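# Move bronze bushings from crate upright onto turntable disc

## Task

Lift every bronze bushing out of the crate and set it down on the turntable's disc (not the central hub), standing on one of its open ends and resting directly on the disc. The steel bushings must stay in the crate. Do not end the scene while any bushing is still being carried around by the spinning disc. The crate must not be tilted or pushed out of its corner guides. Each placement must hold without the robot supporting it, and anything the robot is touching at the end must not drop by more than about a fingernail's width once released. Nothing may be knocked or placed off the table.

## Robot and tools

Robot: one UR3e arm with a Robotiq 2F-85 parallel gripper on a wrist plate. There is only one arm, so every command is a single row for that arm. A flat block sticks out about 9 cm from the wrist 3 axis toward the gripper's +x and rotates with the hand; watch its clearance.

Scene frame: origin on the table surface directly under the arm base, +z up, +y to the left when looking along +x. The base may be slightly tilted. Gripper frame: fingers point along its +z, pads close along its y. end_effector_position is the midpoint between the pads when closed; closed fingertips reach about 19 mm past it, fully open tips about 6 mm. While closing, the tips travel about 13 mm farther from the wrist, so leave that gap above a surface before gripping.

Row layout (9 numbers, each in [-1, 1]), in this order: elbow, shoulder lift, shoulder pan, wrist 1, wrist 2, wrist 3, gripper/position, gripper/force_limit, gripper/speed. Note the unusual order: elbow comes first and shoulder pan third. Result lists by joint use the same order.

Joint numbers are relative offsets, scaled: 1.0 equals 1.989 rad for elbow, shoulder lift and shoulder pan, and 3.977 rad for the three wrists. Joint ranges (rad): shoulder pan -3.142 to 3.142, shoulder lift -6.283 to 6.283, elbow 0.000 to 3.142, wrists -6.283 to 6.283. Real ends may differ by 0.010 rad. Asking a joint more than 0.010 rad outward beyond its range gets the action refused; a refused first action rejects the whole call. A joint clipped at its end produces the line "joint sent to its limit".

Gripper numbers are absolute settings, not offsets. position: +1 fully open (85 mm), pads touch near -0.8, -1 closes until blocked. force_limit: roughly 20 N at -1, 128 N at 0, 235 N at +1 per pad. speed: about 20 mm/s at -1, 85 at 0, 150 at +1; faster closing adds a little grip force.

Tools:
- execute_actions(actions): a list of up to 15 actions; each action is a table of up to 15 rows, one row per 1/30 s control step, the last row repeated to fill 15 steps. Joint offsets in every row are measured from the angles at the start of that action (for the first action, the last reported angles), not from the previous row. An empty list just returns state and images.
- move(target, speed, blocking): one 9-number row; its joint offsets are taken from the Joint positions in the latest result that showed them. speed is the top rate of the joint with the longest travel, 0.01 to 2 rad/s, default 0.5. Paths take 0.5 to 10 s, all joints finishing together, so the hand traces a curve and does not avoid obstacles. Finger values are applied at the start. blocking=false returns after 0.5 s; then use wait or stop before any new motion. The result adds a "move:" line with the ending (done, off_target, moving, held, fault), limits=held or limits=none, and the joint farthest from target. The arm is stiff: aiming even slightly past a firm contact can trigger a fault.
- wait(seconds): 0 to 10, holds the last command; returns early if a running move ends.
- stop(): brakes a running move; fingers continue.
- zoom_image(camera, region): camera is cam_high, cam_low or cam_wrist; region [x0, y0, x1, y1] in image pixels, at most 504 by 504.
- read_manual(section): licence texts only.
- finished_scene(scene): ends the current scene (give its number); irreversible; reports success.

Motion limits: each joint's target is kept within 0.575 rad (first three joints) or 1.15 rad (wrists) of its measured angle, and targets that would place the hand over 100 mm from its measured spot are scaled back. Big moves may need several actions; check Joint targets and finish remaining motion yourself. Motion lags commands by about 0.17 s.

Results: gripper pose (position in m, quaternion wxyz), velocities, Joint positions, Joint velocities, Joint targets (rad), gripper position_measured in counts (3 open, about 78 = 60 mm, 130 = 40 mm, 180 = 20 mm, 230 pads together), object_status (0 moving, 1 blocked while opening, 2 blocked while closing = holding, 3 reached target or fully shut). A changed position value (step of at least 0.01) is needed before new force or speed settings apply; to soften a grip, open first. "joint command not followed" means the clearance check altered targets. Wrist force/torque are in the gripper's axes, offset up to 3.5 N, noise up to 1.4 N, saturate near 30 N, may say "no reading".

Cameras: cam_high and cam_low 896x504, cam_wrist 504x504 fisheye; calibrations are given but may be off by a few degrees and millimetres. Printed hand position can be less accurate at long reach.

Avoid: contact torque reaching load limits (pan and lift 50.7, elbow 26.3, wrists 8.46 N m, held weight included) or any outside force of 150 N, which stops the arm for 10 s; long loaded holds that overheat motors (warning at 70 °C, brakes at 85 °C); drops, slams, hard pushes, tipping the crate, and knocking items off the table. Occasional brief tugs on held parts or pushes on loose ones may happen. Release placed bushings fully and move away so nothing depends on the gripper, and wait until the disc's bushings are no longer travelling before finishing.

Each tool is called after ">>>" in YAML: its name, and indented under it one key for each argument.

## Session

>>> execute_actions:
  actions: []

Scene clock: 0.00 s.
end_effector_position=(+0.3532, +0.1492, +0.2209) position_measured=3 object_status=3 end_effector_quat_wxyz=(-0.024, -0.053, +0.998, -0.037) end_effector_velocity=(-0.000, -0.000, +0.000) end_effector_angular_velocity=(-0.000, -0.000, +0.000)
Joint names: [elbow, shoulder lift, shoulder pan, wrist 1, wrist 2, wrist 3]
Joint positions: [ 1.552 -2.074  0.275 -1.517 -1.625 -0.021]
Joint velocities: [ 0. -0.  0.  0. -0.  0.]
Motor temperatures (°C, as the motors report them): [38 33 32 43 43 38]
Wrist force (N, on the end effector, along its own x y z axes, offset not removed): no reading
Wrist torque (N m, same axes, about the end effector's origin, offset not removed): no reading
Joint targets: [1.552 -2.074 0.275 -1.517 -1.625 -0.021]
camera_calibration (this result's frames):
cam_wrist: T_world_to_cam=[[-0.12578, 0.989479, -0.0714887, -0.0894991], [0.972824, 0.137142, 0.186564, -0.370938], [0.194405, -0.0460799, -0.979838, 0.30377], [0, 0, 0, 1]] pos_world=[0.290545, 0.153426, 0.360451]

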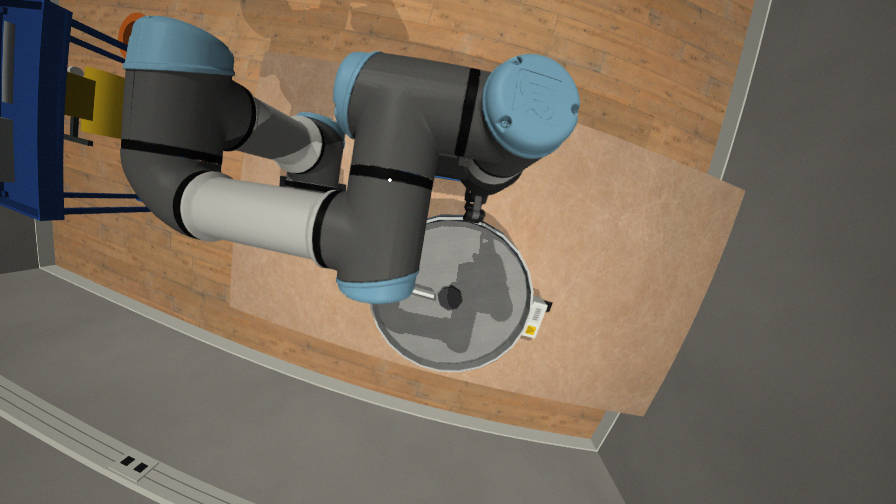

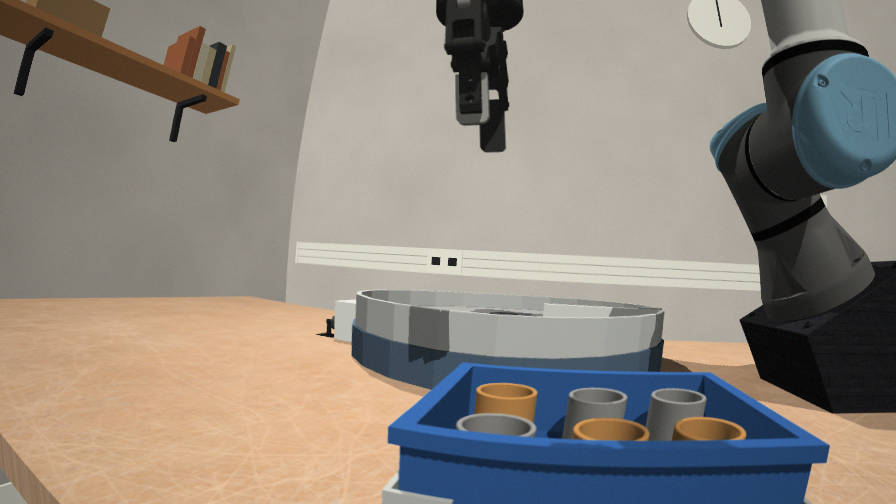

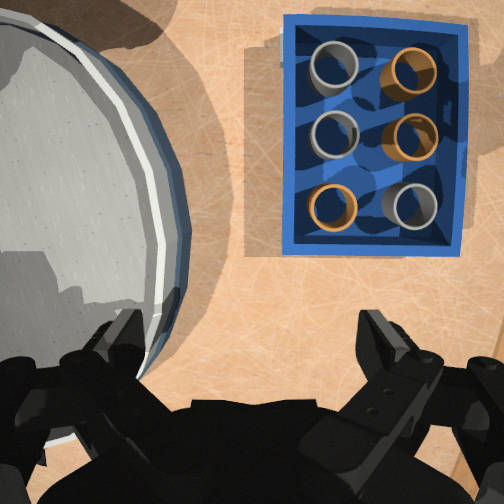

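>>> move:
  target: [0.2224,0.0642,0.3404,-0.1334,-0.0624,-0.2152,0.03,-0.5,0]
  speed: 0.8

Scene clock: 24.47 s.
end_effector_position=(+0.2447, +0.2550, +0.1600) position_measured=126 object_status=3 end_effector_quat_wxyz=(+0.000, +0.706, -0.708, +0.000) end_effector_velocity=(+0.000, +0.000, +0.000) end_effector_angular_velocity=(+0.001, -0.001, +0.003)
Joint names: [elbow, shoulder lift, shoulder pan, wrist 1, wrist 2, wrist 3]
Joint positions: [ 1.994 -1.946  0.951 -2.048 -1.873 -0.877]
Joint velocities: [-0.001  0.     0.001 -0.001 -0.001 -0.002]
Motor temperatures (°C, as the motors report them): [38 33 32 43 43 38]
Wrist force (N, on the end effector, along its own x y z axes, offset not removed): [1.5 1.5 -0.9]
Wrist torque (N m, same axes, about the end effector's origin, offset not removed): [0.20 -0.31 0.02]
Joint targets: [1.994 -1.946 0.951 -2.048 -1.873 -0.877]
move: done; limits=none; farthest joint: the shoulder pan, 0.001 radians from its target (0.677 radians at the start)
camera_calibration (this result's frames):
cam_wrist: T_world_to_cam=[[-0.999894, -0.0143339, -0.00238577, 0.246646], [-0.0144893, 0.97105, 0.238438, -0.247826], [-0.00110106, 0.238448, -0.971155, 0.243978], [0, 0, 0, 1]] pos_world=[0.243298, 0.186011, 0.29662]

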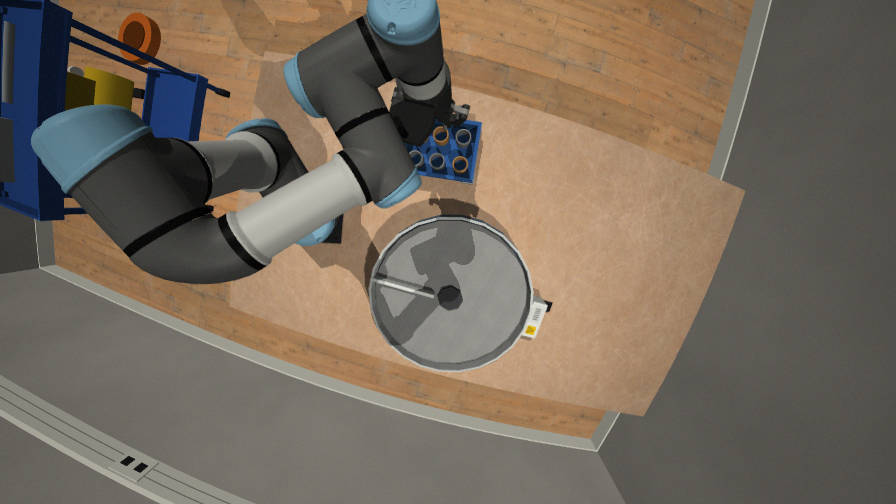

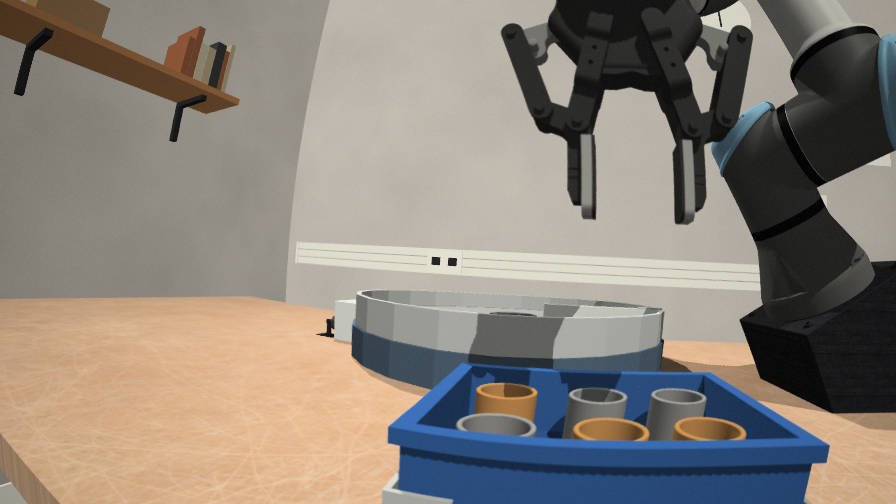

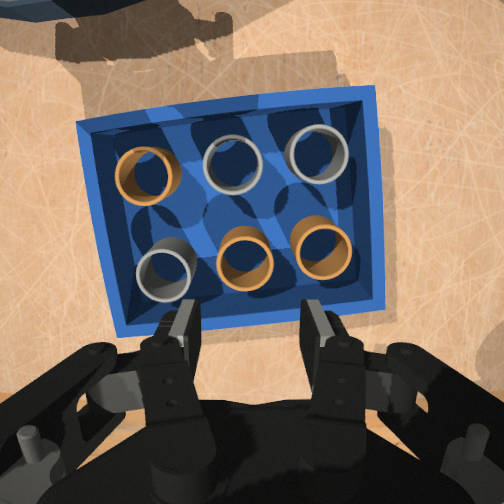

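>>> move:
  target: [0.102,0.1411,-0.0595,-0.1289,0.013,-0.0547,0.03,-0.5,0]
  speed: 0.5

Scene clock: 38.90 s.
end_effector_position=(+0.2537, +0.2628, +0.0624) position_measured=126 object_status=3 end_effector_quat_wxyz=(+0.001, +0.743, -0.670, -0.000) end_effector_velocity=(+0.001, -0.000, -0.000) end_effector_angular_velocity=(+0.000, -0.001, -0.000)
Joint names: [elbow, shoulder lift, shoulder pan, wrist 1, wrist 2, wrist 3]
Joint positions: [ 2.197 -1.666  0.833 -2.56  -1.822 -1.094]
Joint velocities: [-0.     0.002 -0.001 -0.003  0.    -0.001]
Motor temperatures (°C, as the motors report them): [38 33 32 43 43 38]
Wrist force (N, on the end effector, along its own x y z axes, offset not removed): [0.7 2.0 -0.4]
Wrist torque (N m, same axes, about the end effector's origin, offset not removed): [0.28 -0.13 0.04]
Joint targets: [2.197 -1.666 0.833 -2.561 -1.821 -1.094]
move: done; limits=none; farthest joint: the shoulder pan, 0.000 radians from its target (0.119 radians at the start)
camera_calibration (this result's frames):
cam_wrist: T_world_to_cam=[[-0.992678, -0.120789, -0.000972438, 0.28154], [-0.117531, 0.963984, 0.238582, -0.204017], [-0.0278806, 0.236949, -0.971122, 0.154575], [0, 0, 0, 1]] pos_world=[0.25981, 0.19405, 0.19906]

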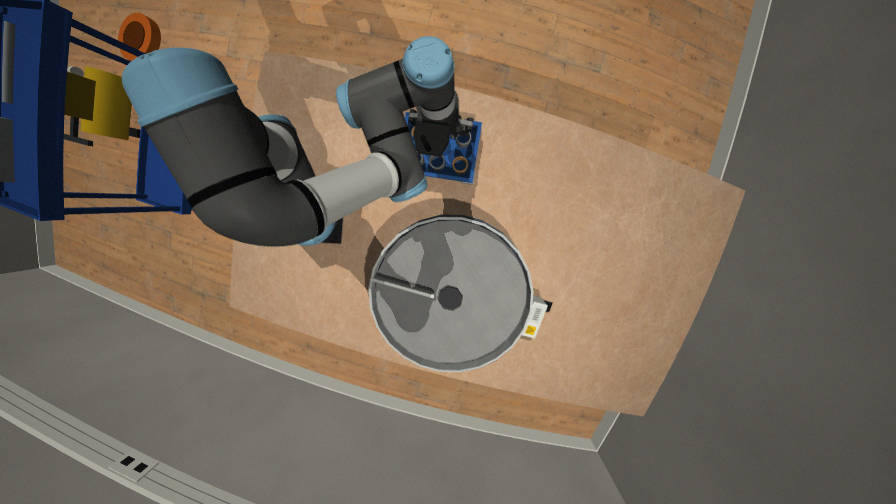

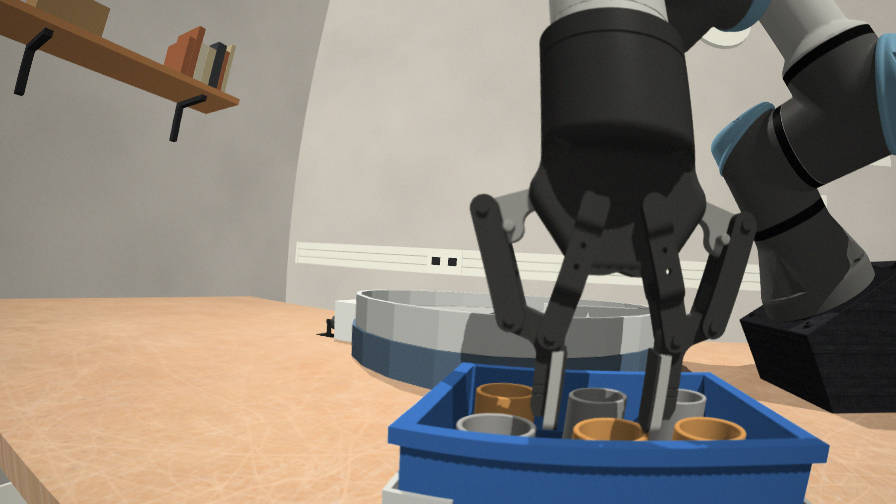

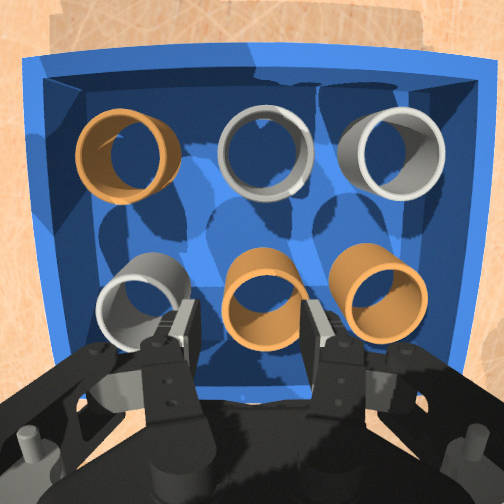

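>>> move:
  target: [0.034,0.047,-0.0205,-0.043,0.0043,-0.018,0.03,-0.5,0]
  speed: 0.15

Scene clock: 51.87 s.
end_effector_position=(+0.2541, +0.2631, +0.0601) position_measured=125 object_status=3 end_effector_quat_wxyz=(-0.002, +0.745, -0.668, +0.000) end_effector_velocity=(+0.000, -0.000, -0.000) end_effector_angular_velocity=(-0.000, -0.000, -0.001)
Joint names: [elbow, shoulder lift, shoulder pan, wrist 1, wrist 2, wrist 3]
Joint positions: [ 2.205 -1.658  0.83  -2.581 -1.819 -1.104]
Joint velocities: [ 0.    -0.    -0.001 -0.     0.     0.   ]
Motor temperatures (°C, as the motors report them): [38 33 32 43 43 38]
Wrist force (N, on the end effector, along its own x y z axes, offset not removed): [2.8 4.6 -19.5]
Wrist torque (N m, same axes, about the end effector's origin, offset not removed): [-0.29 -0.03 -0.05]
Joint targets: [2.205 -1.658 0.830 -2.581 -1.819 -1.104]
FORCE FAULT: contact force on the arm reached its limit, and the arm stopped for 10 seconds. The contact can be on any part of the arm, not only on its tool. That time counts as 20 of the actions that you can send in this scene. The arm's remaining commands of this call were not run. The arm holds still and accepts commands again. Move the arm away from the contact; if what it grips holds it there, let go first. Pushing or pulling that hard again can fault the arm again.
move: fault; limits=none; farthest joint: the wrist 1, 0.150 radians from its target (0.170 radians at the start)
camera_calibration (this result's frames):
cam_wrist: T_world_to_cam=[[-0.99195, -0.12655, -0.00445968, 0.2835], [-0.123884, 0.962556, 0.241121, -0.201848], [-0.0262211, 0.239732, -0.970485, 0.15103], [0, 0, 0, 1]] pos_world=[0.260172, 0.19396, 0.196507]

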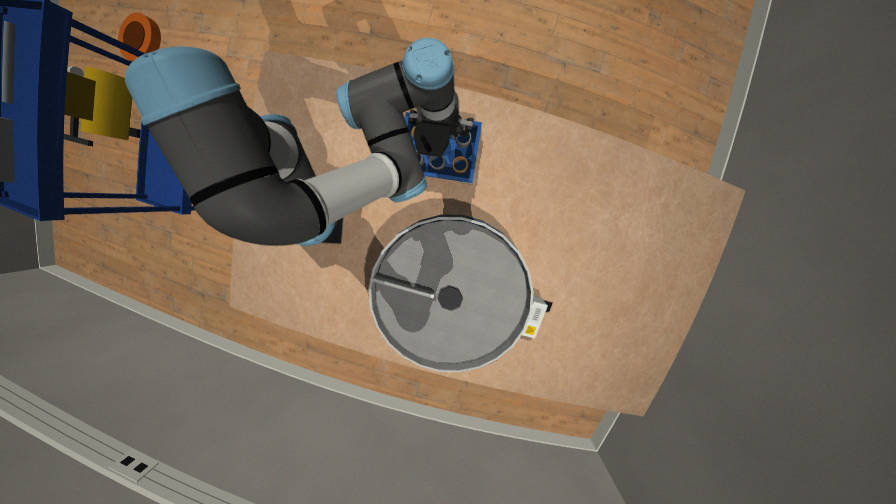

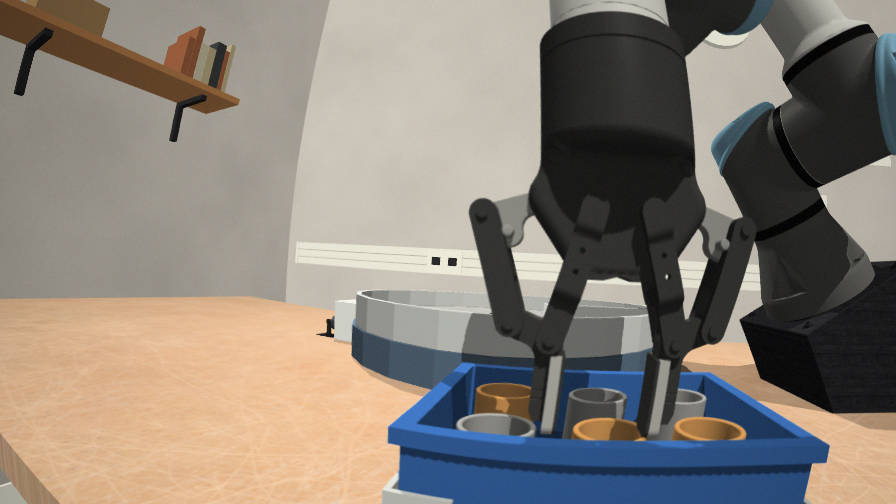

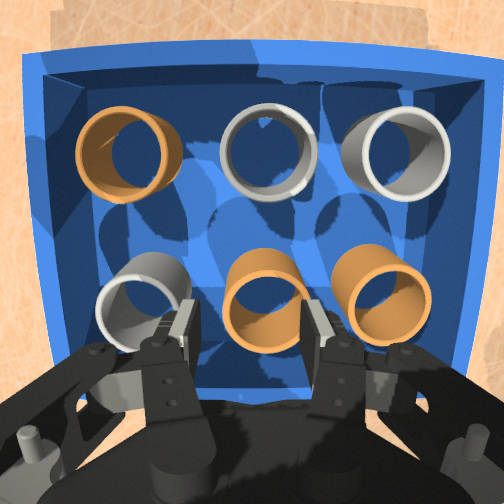

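>>> execute_actions:
  actions: []

Scene clock: 67.77 s.
end_effector_position=(+0.2541, +0.2631, +0.0601) position_measured=125 object_status=3 end_effector_quat_wxyz=(-0.002, +0.745, -0.668, +0.000) end_effector_velocity=(-0.000, +0.000, +0.000) end_effector_angular_velocity=(+0.000, -0.000, +0.001)
Joint names: [elbow, shoulder lift, shoulder pan, wrist 1, wrist 2, wrist 3]
Joint positions: [ 2.205 -1.658  0.83  -2.581 -1.819 -1.104]
Joint velocities: [-0.     0.     0.001  0.    -0.     0.   ]
Motor temperatures (°C, as the motors report them): [38 33 32 43 43 38]
Wrist force (N, on the end effector, along its own x y z axes, offset not removed): [2.9 5.9 -18.0]
Wrist torque (N m, same axes, about the end effector's origin, offset not removed): [-0.08 -0.07 -0.09]
Joint targets: [2.205 -1.658 0.830 -2.581 -1.819 -1.104]
camera_calibration (this result's frames):
cam_wrist: T_world_to_cam=[[-0.99195, -0.12655, -0.00445921, 0.2835], [-0.123883, 0.962556, 0.241121, -0.201848], [-0.0262215, 0.239732, -0.970485, 0.15103], [0, 0, 0, 1]] pos_world=[0.260172, 0.19396, 0.196507]

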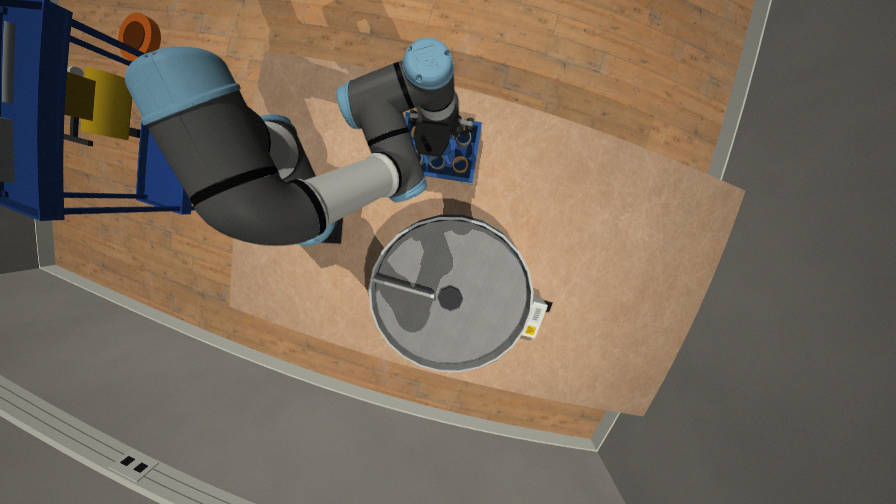

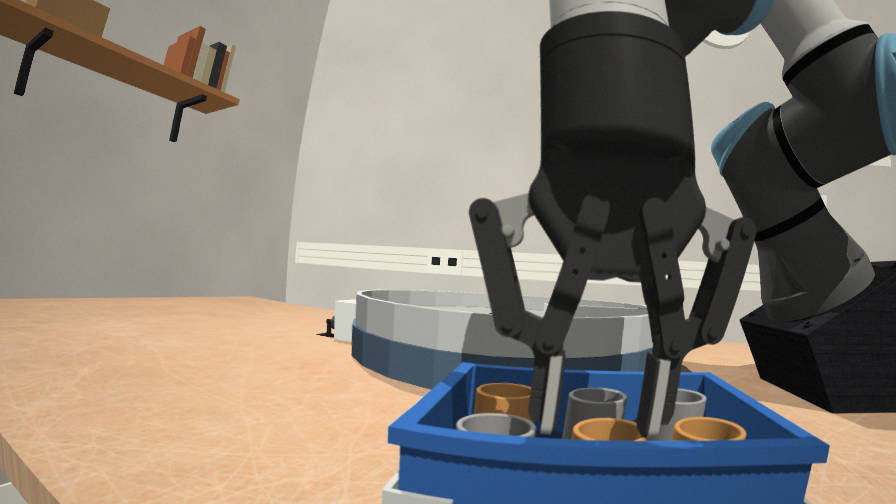

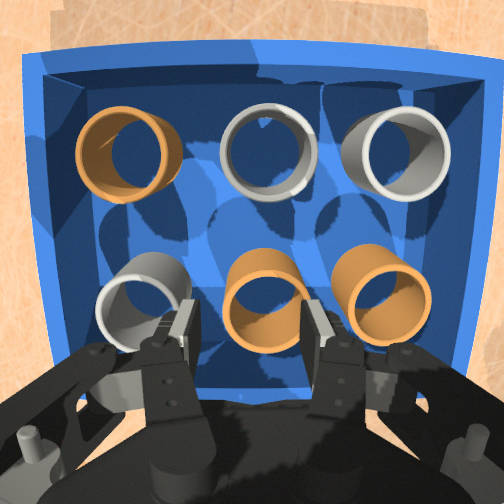

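>>> execute_actions:
  actions:
    - [[0,-0.035,0,0.0176,0,0,0.03,0,0]]
    - [[0.011,-0.0193,0,0.0047,-0.0005,0,-0.07,0,0]]
    - [[0,0,0,0,0,0,-0.07,0,0]]

Scene clock: 105.27 s.
end_effector_position=(+0.2481, +0.2532, +0.0777) position_measured=137 object_status=3 end_effector_quat_wxyz=(-0.000, +0.745, -0.667, +0.001) end_effector_velocity=(-0.001, -0.000, -0.000) end_effector_angular_velocity=(-0.001, +0.001, +0.001)
Joint names: [elbow, shoulder lift, shoulder pan, wrist 1, wrist 2, wrist 3]
Joint positions: [ 2.226 -1.765  0.83  -2.493 -1.821 -1.104]
Joint velocities: [ 0.001  0.001  0.     0.    -0.     0.   ]
Motor temperatures (°C, as the motors report them): [38 33 32 43 43 38]
Wrist force (N, on the end effector, along its own x y z axes, offset not removed): [0.3 0.6 -0.2]
Wrist torque (N m, same axes, about the end effector's origin, offset not removed): [0.04 -0.07 0.00]
Joint targets: [2.226 -1.764 0.830 -2.494 -1.821 -1.104]
camera_calibration (this result's frames):
cam_wrist: T_world_to_cam=[[-0.991871, -0.127213, -0.00295334, 0.276383], [-0.124247, 0.963214, 0.238289, -0.197187], [-0.0274688, 0.236719, -0.97119, 0.171529], [0, 0, 0, 1]] pos_world=[0.254348, 0.184488, 0.214391]

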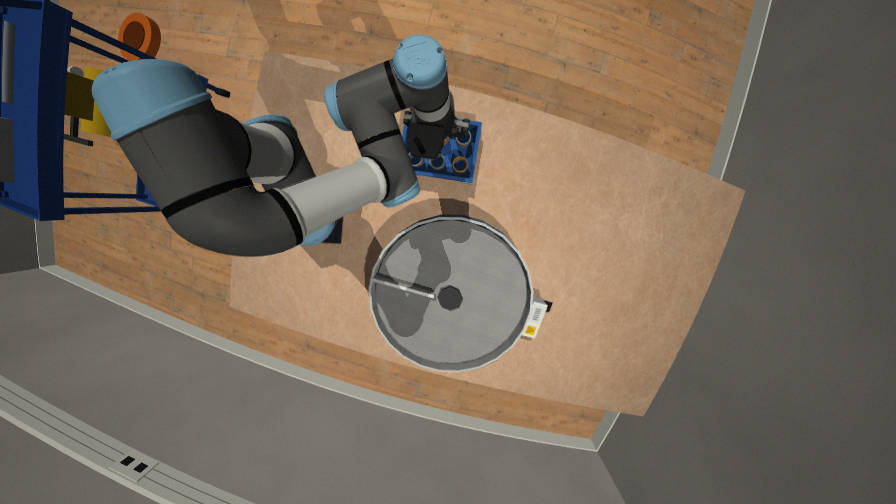

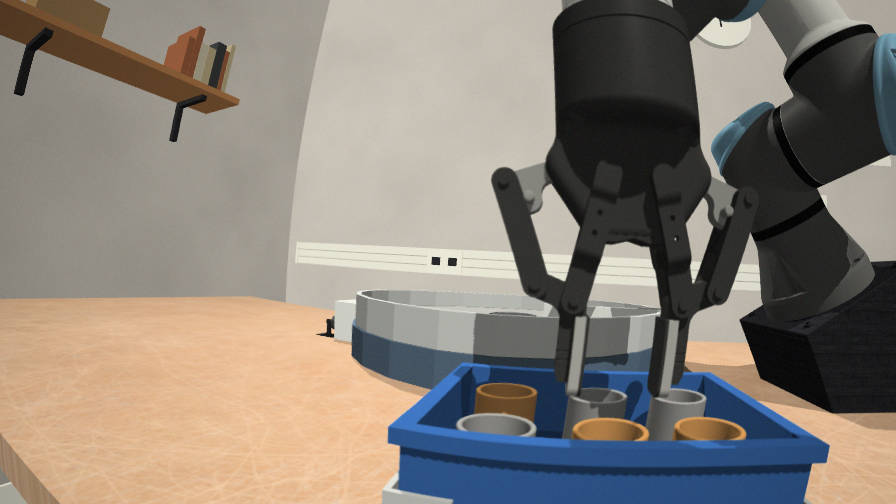

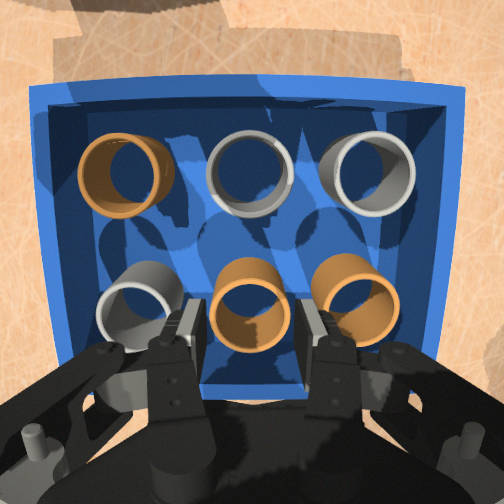

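>>> move:
  target: [0.0176,0.0415,-0.011,-0.0307,0.0025,-0.0095,-0.07,0,0]
  speed: 0.08

Scene clock: 111.43 s.
end_effector_position=(+0.2486, +0.2539, +0.0564) position_measured=137 object_status=3 end_effector_quat_wxyz=(-0.000, +0.751, -0.661, +0.001) end_effector_velocity=(-0.000, -0.001, -0.001) end_effector_angular_velocity=(-0.002, +0.002, -0.001)
Joint names: [elbow, shoulder lift, shoulder pan, wrist 1, wrist 2, wrist 3]
Joint positions: [ 2.261 -1.683  0.808 -2.615 -1.811 -1.142]
Joint velocities: [ 0.001  0.003 -0.002 -0.002 -0.    -0.001]
Motor temperatures (°C, as the motors report them): [38 33 32 43 43 38]
Wrist force (N, on the end effector, along its own x y z axes, offset not removed): [20.5 30.0 -30.0]
Wrist torque (N m, same axes, about the end effector's origin, offset not removed): [-3.75 -0.49 -0.48]
Joint targets: [2.261 -1.682 0.808 -2.616 -1.811 -1.142]
move: done; limits=none; farthest joint: the shoulder pan, 0.000 radians from its target (0.022 radians at the start)
camera_calibration (this result's frames):
cam_wrist: T_world_to_cam=[[-0.989474, -0.144678, -0.00301052, 0.280816], [-0.141213, 0.960809, 0.238547, -0.187974], [-0.0316201, 0.236461, -0.971126, 0.151763], [0, 0, 0, 1]] pos_world=[0.256114, 0.185348, 0.193067]

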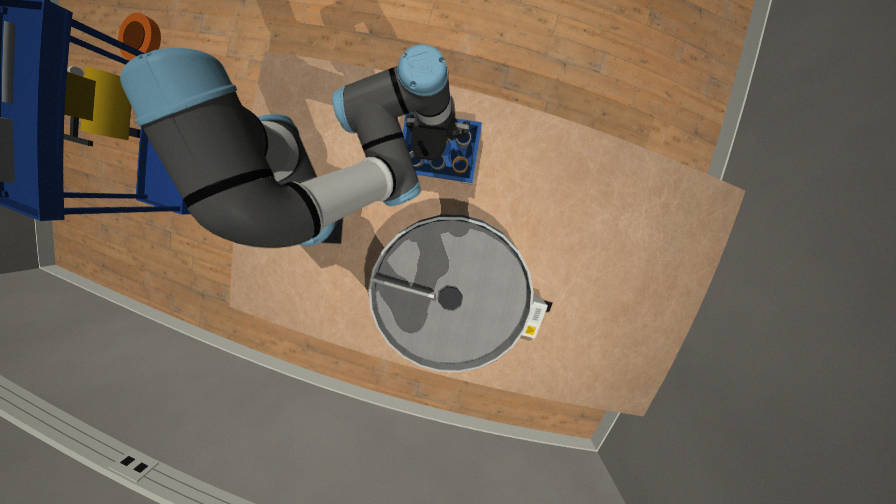

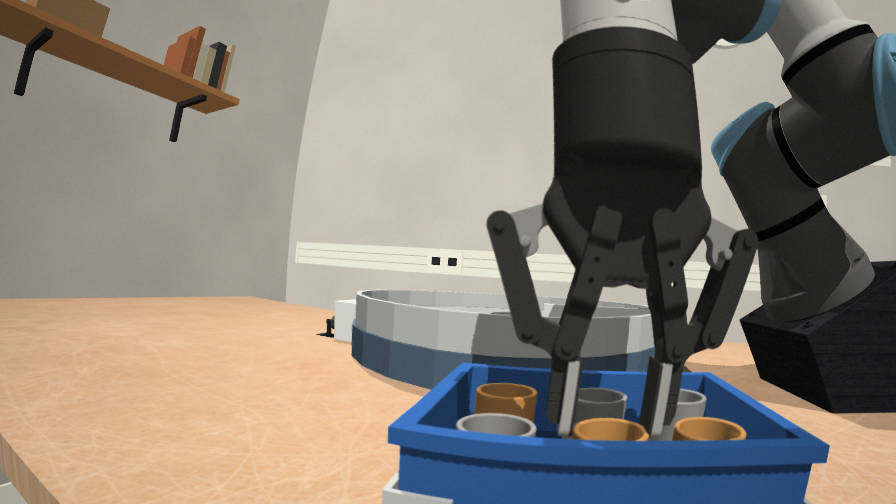

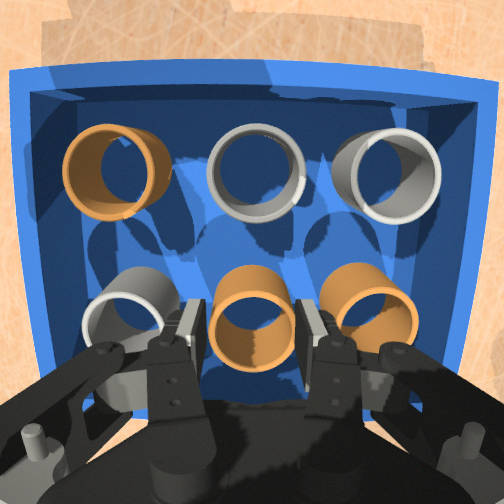

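>>> execute_actions:
  actions:
    - [[-0.0176,-0.0415,0.011,0.0307,-0.0025,0.0095,-0.07,0,0]]
    - [[0,0,0,0,0,-0.17,-0.12,0,0]]
    - [[0,0,0,0,0,0,-0.12,0,0]]

Scene clock: 150.23 s.
end_effector_position=(+0.2503, +0.2559, +0.0601) position_measured=137 object_status=3 end_effector_quat_wxyz=(-0.006, +0.751, -0.660, +0.001) end_effector_velocity=(+0.000, +0.000, +0.000) end_effector_angular_velocity=(+0.001, -0.000, +0.000)
Joint names: [elbow, shoulder lift, shoulder pan, wrist 1, wrist 2, wrist 3]
Joint positions: [ 2.258 -1.693  0.813 -2.613 -1.812 -1.142]
Joint velocities: [-0.001  0.     0.001  0.    -0.     0.   ]
Motor temperatures (°C, as the motors report them): [38 33 32 43 43 38]
Wrist force (N, on the end effector, along its own x y z axes, offset not removed): [5.1 8.0 -26.1]
Wrist torque (N m, same axes, about the end effector's origin, offset not removed): [-0.43 -0.14 -0.09]
Joint targets: [2.258 -1.692 0.813 -2.613 -1.812 -1.142]
FORCE FAULT: contact force on the arm reached its limit, and the arm stopped for 10 seconds. The contact can be on any part of the arm, not only on its tool. The call counts as one of the actions that you can send in this scene. The arm ran no command of this call. The arm holds still and accepts commands again. Move the arm away from the contact; if what it grips holds it there, let go first. Pushing or pulling that hard again can fault the arm again.
camera_calibration (this result's frames):
cam_wrist: T_world_to_cam=[[-0.989118, -0.146588, -0.0125228, 0.283698], [-0.145175, 0.958678, 0.244665, -0.189353], [-0.0238597, 0.24382, -0.969527, 0.15096], [0, 0, 0, 1]] pos_world=[0.256723, 0.186308, 0.19624]

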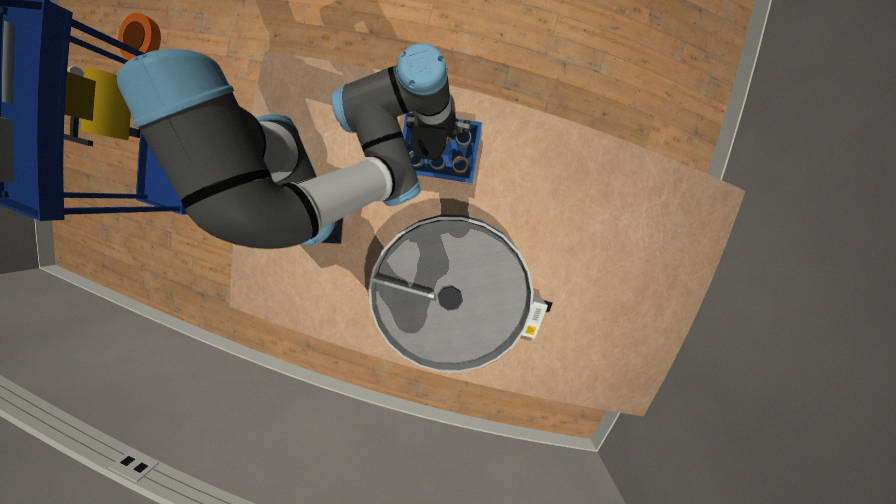

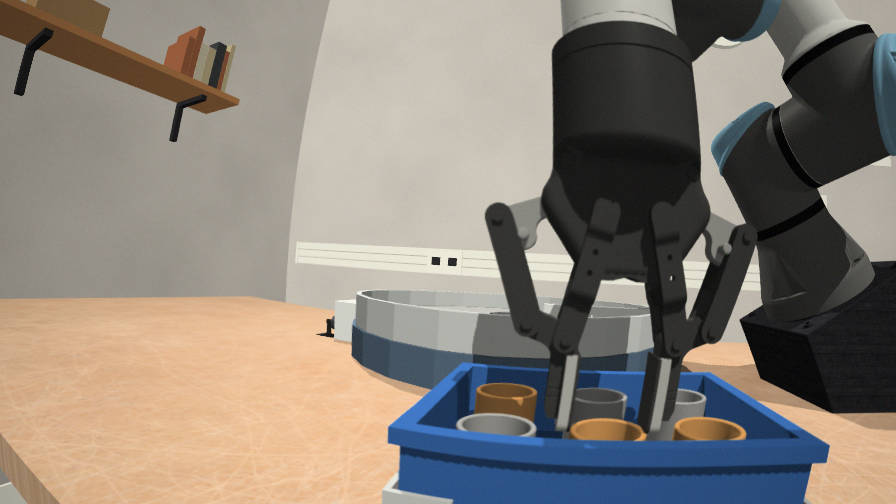

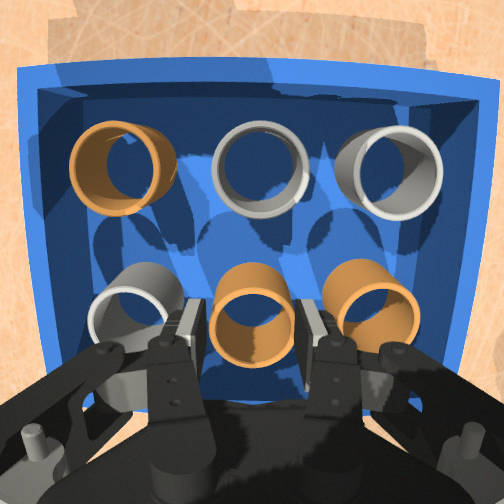

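>>> execute_actions:
  actions:
    - [[-0.016,-0.037,0.0085,0.030,-0.002,0.01,-0.07,0,0]]
    - [[0,0,0,0,0,-0.175,-0.12,0,0]]
    - [[0,0,0,0,0,0,-0.12,0,0]]

Scene clock: 153.93 s.
end_effector_position=(+0.2481, +0.2537, +0.0780) position_measured=144 object_status=3 end_effector_quat_wxyz=(-0.001, +0.924, -0.382, +0.000) end_effector_velocity=(+0.000, +0.000, -0.000) end_effector_angular_velocity=(+0.000, +0.000, -0.001)
Joint names: [elbow, shoulder lift, shoulder pan, wrist 1, wrist 2, wrist 3]
Joint positions: [ 2.227 -1.765  0.83  -2.495 -1.819 -1.782]
Joint velocities: [-0.001  0.001 -0.     0.     0.     0.001]
Motor temperatures (°C, as the motors report them): [38 33 32 43 43 38]
Wrist force (N, on the end effector, along its own x y z axes, offset not removed): [0.1 1.4 0.2]
Wrist torque (N m, same axes, about the end effector's origin, offset not removed): [0.17 -0.01 0.05]
Joint targets: [2.227 -1.765 0.830 -2.495 -1.819 -1.782]
camera_calibration (this result's frames):
cam_wrist: T_world_to_cam=[[-0.693186, -0.720745, -0.00435228, 0.353104], [-0.700554, 0.672323, 0.23918, 0.0189672], [-0.169461, 0.168845, -0.970966, 0.22404], [0, 0, 0, 1]] pos_world=[0.296021, 0.203918, 0.214536]

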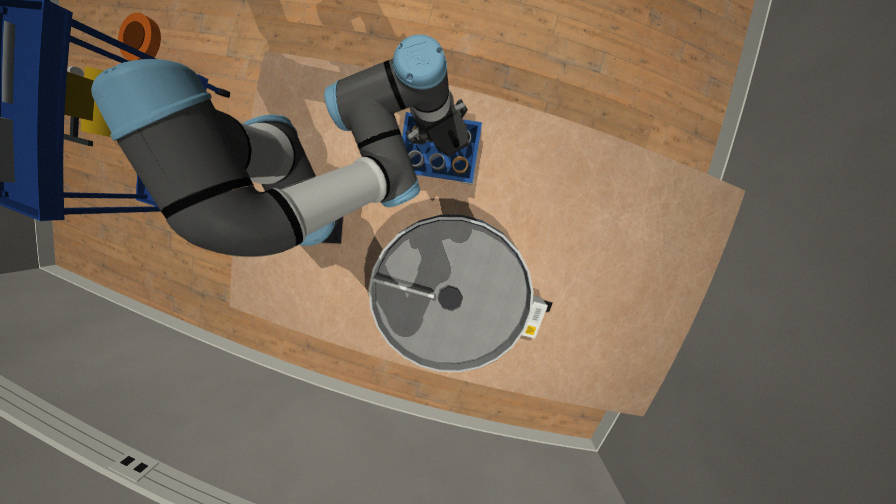

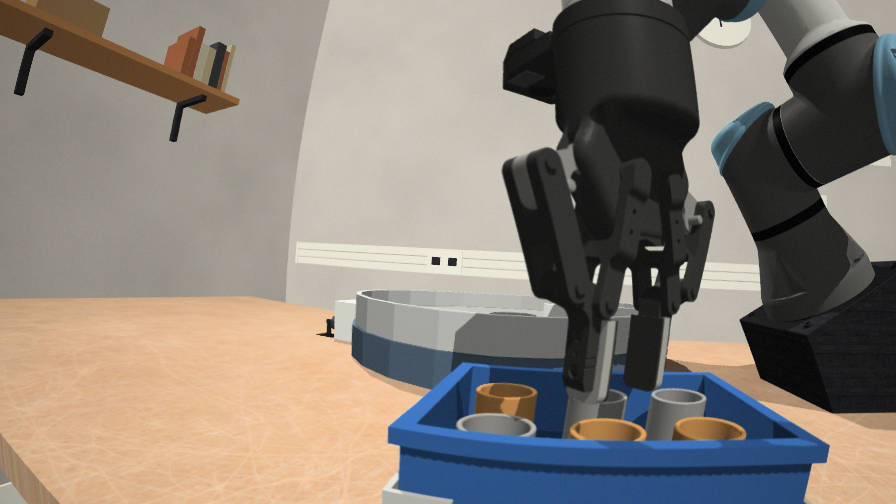

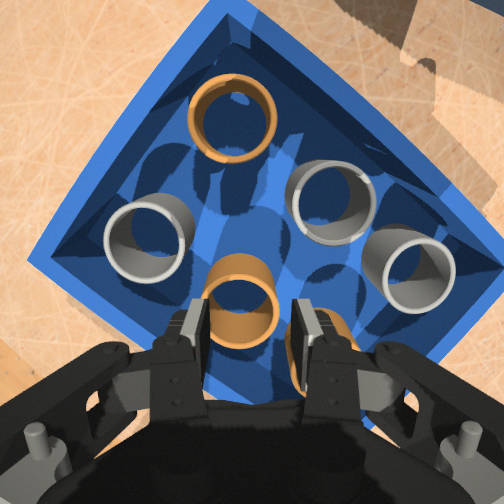

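>>> execute_actions:
  actions:
    - [[-0.0135,0.0144,0.0114,0.0009,-0.0025,0.008,-0.12,0,0]]
    - [[0,0,0,0,0,0,-0.12,0,0]]

Scene clock: 167.23 s.
end_effector_position=(+0.2483, +0.2601, +0.0780) position_measured=144 object_status=3 end_effector_quat_wxyz=(-0.001, +0.922, -0.387, +0.000) end_effector_velocity=(+0.000, -0.000, -0.000) end_effector_angular_velocity=(-0.001, +0.000, -0.001)
Joint names: [elbow, shoulder lift, shoulder pan, wrist 1, wrist 2, wrist 3]
Joint positions: [ 2.2   -1.737  0.852 -2.492 -1.829 -1.75 ]
Joint velocities: [ 0.     0.    -0.001  0.     0.     0.   ]
Motor temperatures (°C, as the motors report them): [38 33 32 43 43 38]
Wrist force (N, on the end effector, along its own x y z axes, offset not removed): [0.5 2.3 -0.5]
Wrist torque (N m, same axes, about the end effector's origin, offset not removed): [0.36 -0.13 0.00]
Joint targets: [2.200 -1.737 0.852 -2.492 -1.829 -1.750]
camera_calibration (this result's frames):
cam_wrist: T_world_to_cam=[[-0.700904, -0.713243, -0.00422665, 0.357764], [-0.693231, 0.679819, 0.239325, 0.0110288], [-0.167823, 0.170674, -0.97093, 0.222126], [0, 0, 0, 1]] pos_world=[0.295681, 0.209764, 0.214541]

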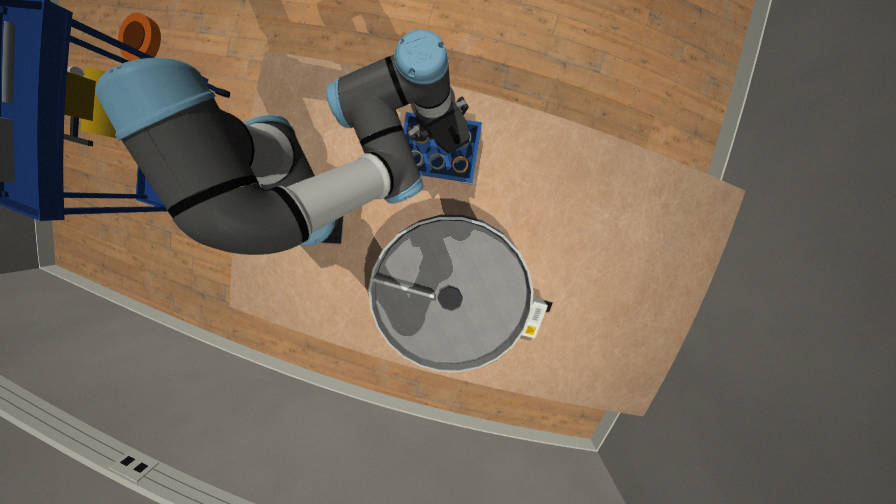

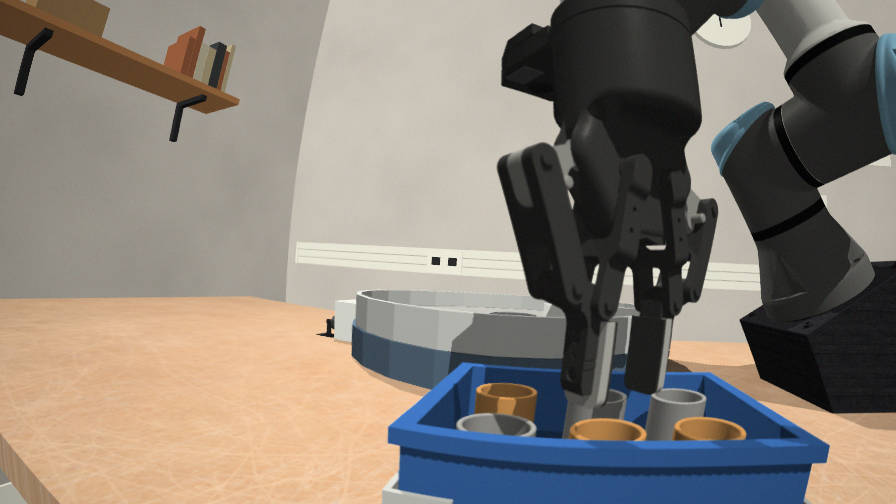

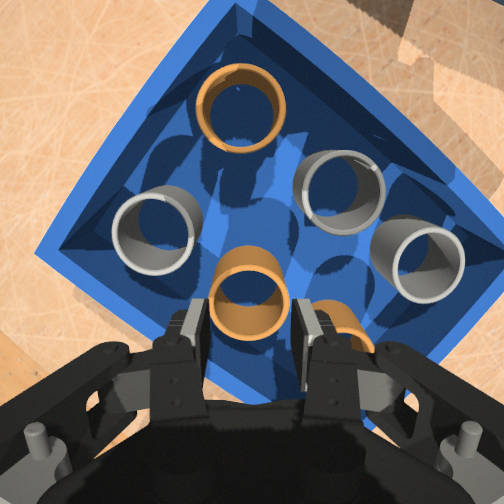

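>>> move:
  target: [0.0168,0.0395,-0.0105,-0.0292,0.0024,-0.009,-0.12,0,0]
  speed: 0.08

Scene clock: 183.23 s.
end_effector_position=(+0.2495, +0.2616, +0.0610) position_measured=144 object_status=3 end_effector_quat_wxyz=(-0.003, +0.925, -0.380, +0.002) end_effector_velocity=(+0.000, +0.000, +0.000) end_effector_angular_velocity=(+0.000, -0.000, -0.000)
Joint names: [elbow, shoulder lift, shoulder pan, wrist 1, wrist 2, wrist 3]
Joint positions: [ 2.228 -1.671  0.836 -2.594 -1.822 -1.782]
Joint velocities: [-0. -0. -0.  0.  0. -0.]
Motor temperatures (°C, as the motors report them): [39 33 32 43 43 38]
Wrist force (N, on the end effector, along its own x y z axes, offset not removed): [-0.7 5.9 -21.6]
Wrist torque (N m, same axes, about the end effector's origin, offset not removed): [-0.39 -0.20 0.06]
Joint targets: [2.228 -1.671 0.836 -2.594 -1.822 -1.782]
FORCE FAULT: contact force on the arm reached its limit, and the arm stopped for 10 seconds. The contact can be on any part of the arm, not only on its tool. That time counts as 20 of the actions that you can send in this scene. The arm's remaining commands of this call were not run. The arm holds still and accepts commands again. Move the arm away from the contact; if what it grips holds it there, let go first. Pushing or pulling that hard again can fault the arm again.
move: fault; limits=none; farthest joint: the wrist 1, 0.014 radians from its target (0.117 radians at the start)
camera_calibration (this result's frames):
cam_wrist: T_world_to_cam=[[-0.689539, -0.724191, -0.00913206, 0.359959], [-0.704843, 0.668112, 0.238375, 0.0209147], [-0.166528, 0.170806, -0.97113, 0.205204], [0, 0, 0, 1]] pos_world=[0.29712, 0.211656, 0.197581]

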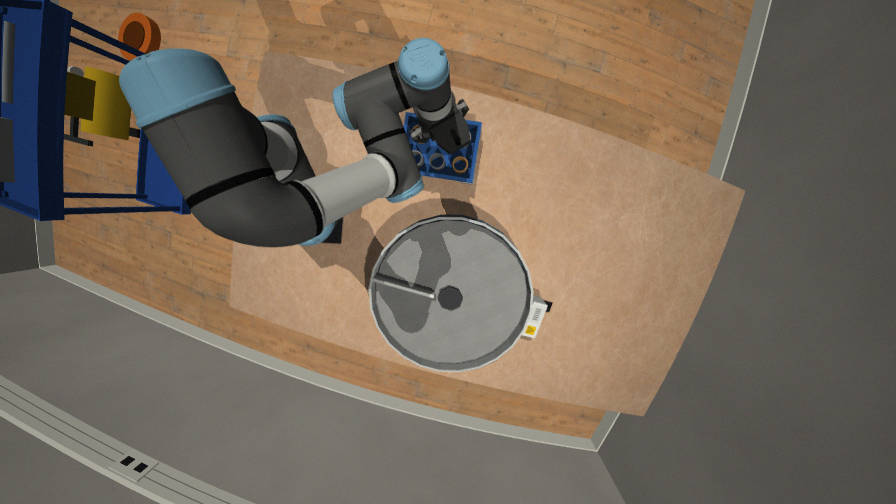

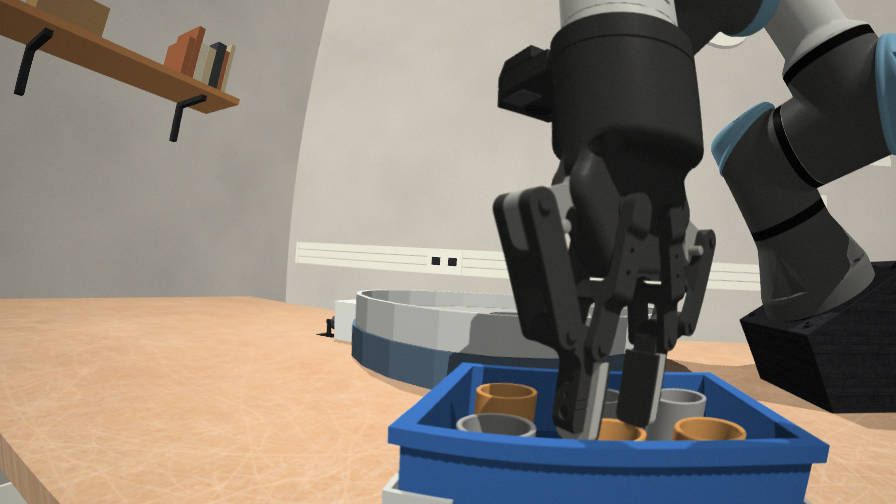

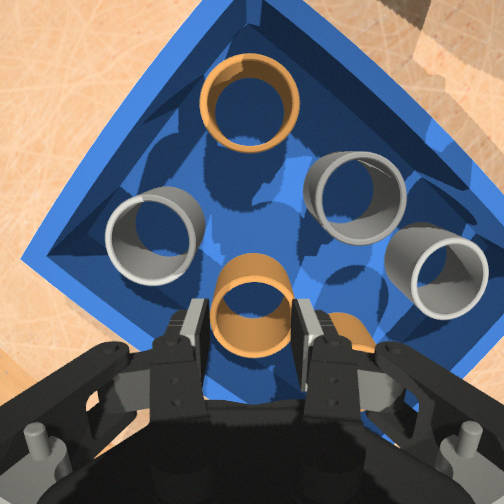

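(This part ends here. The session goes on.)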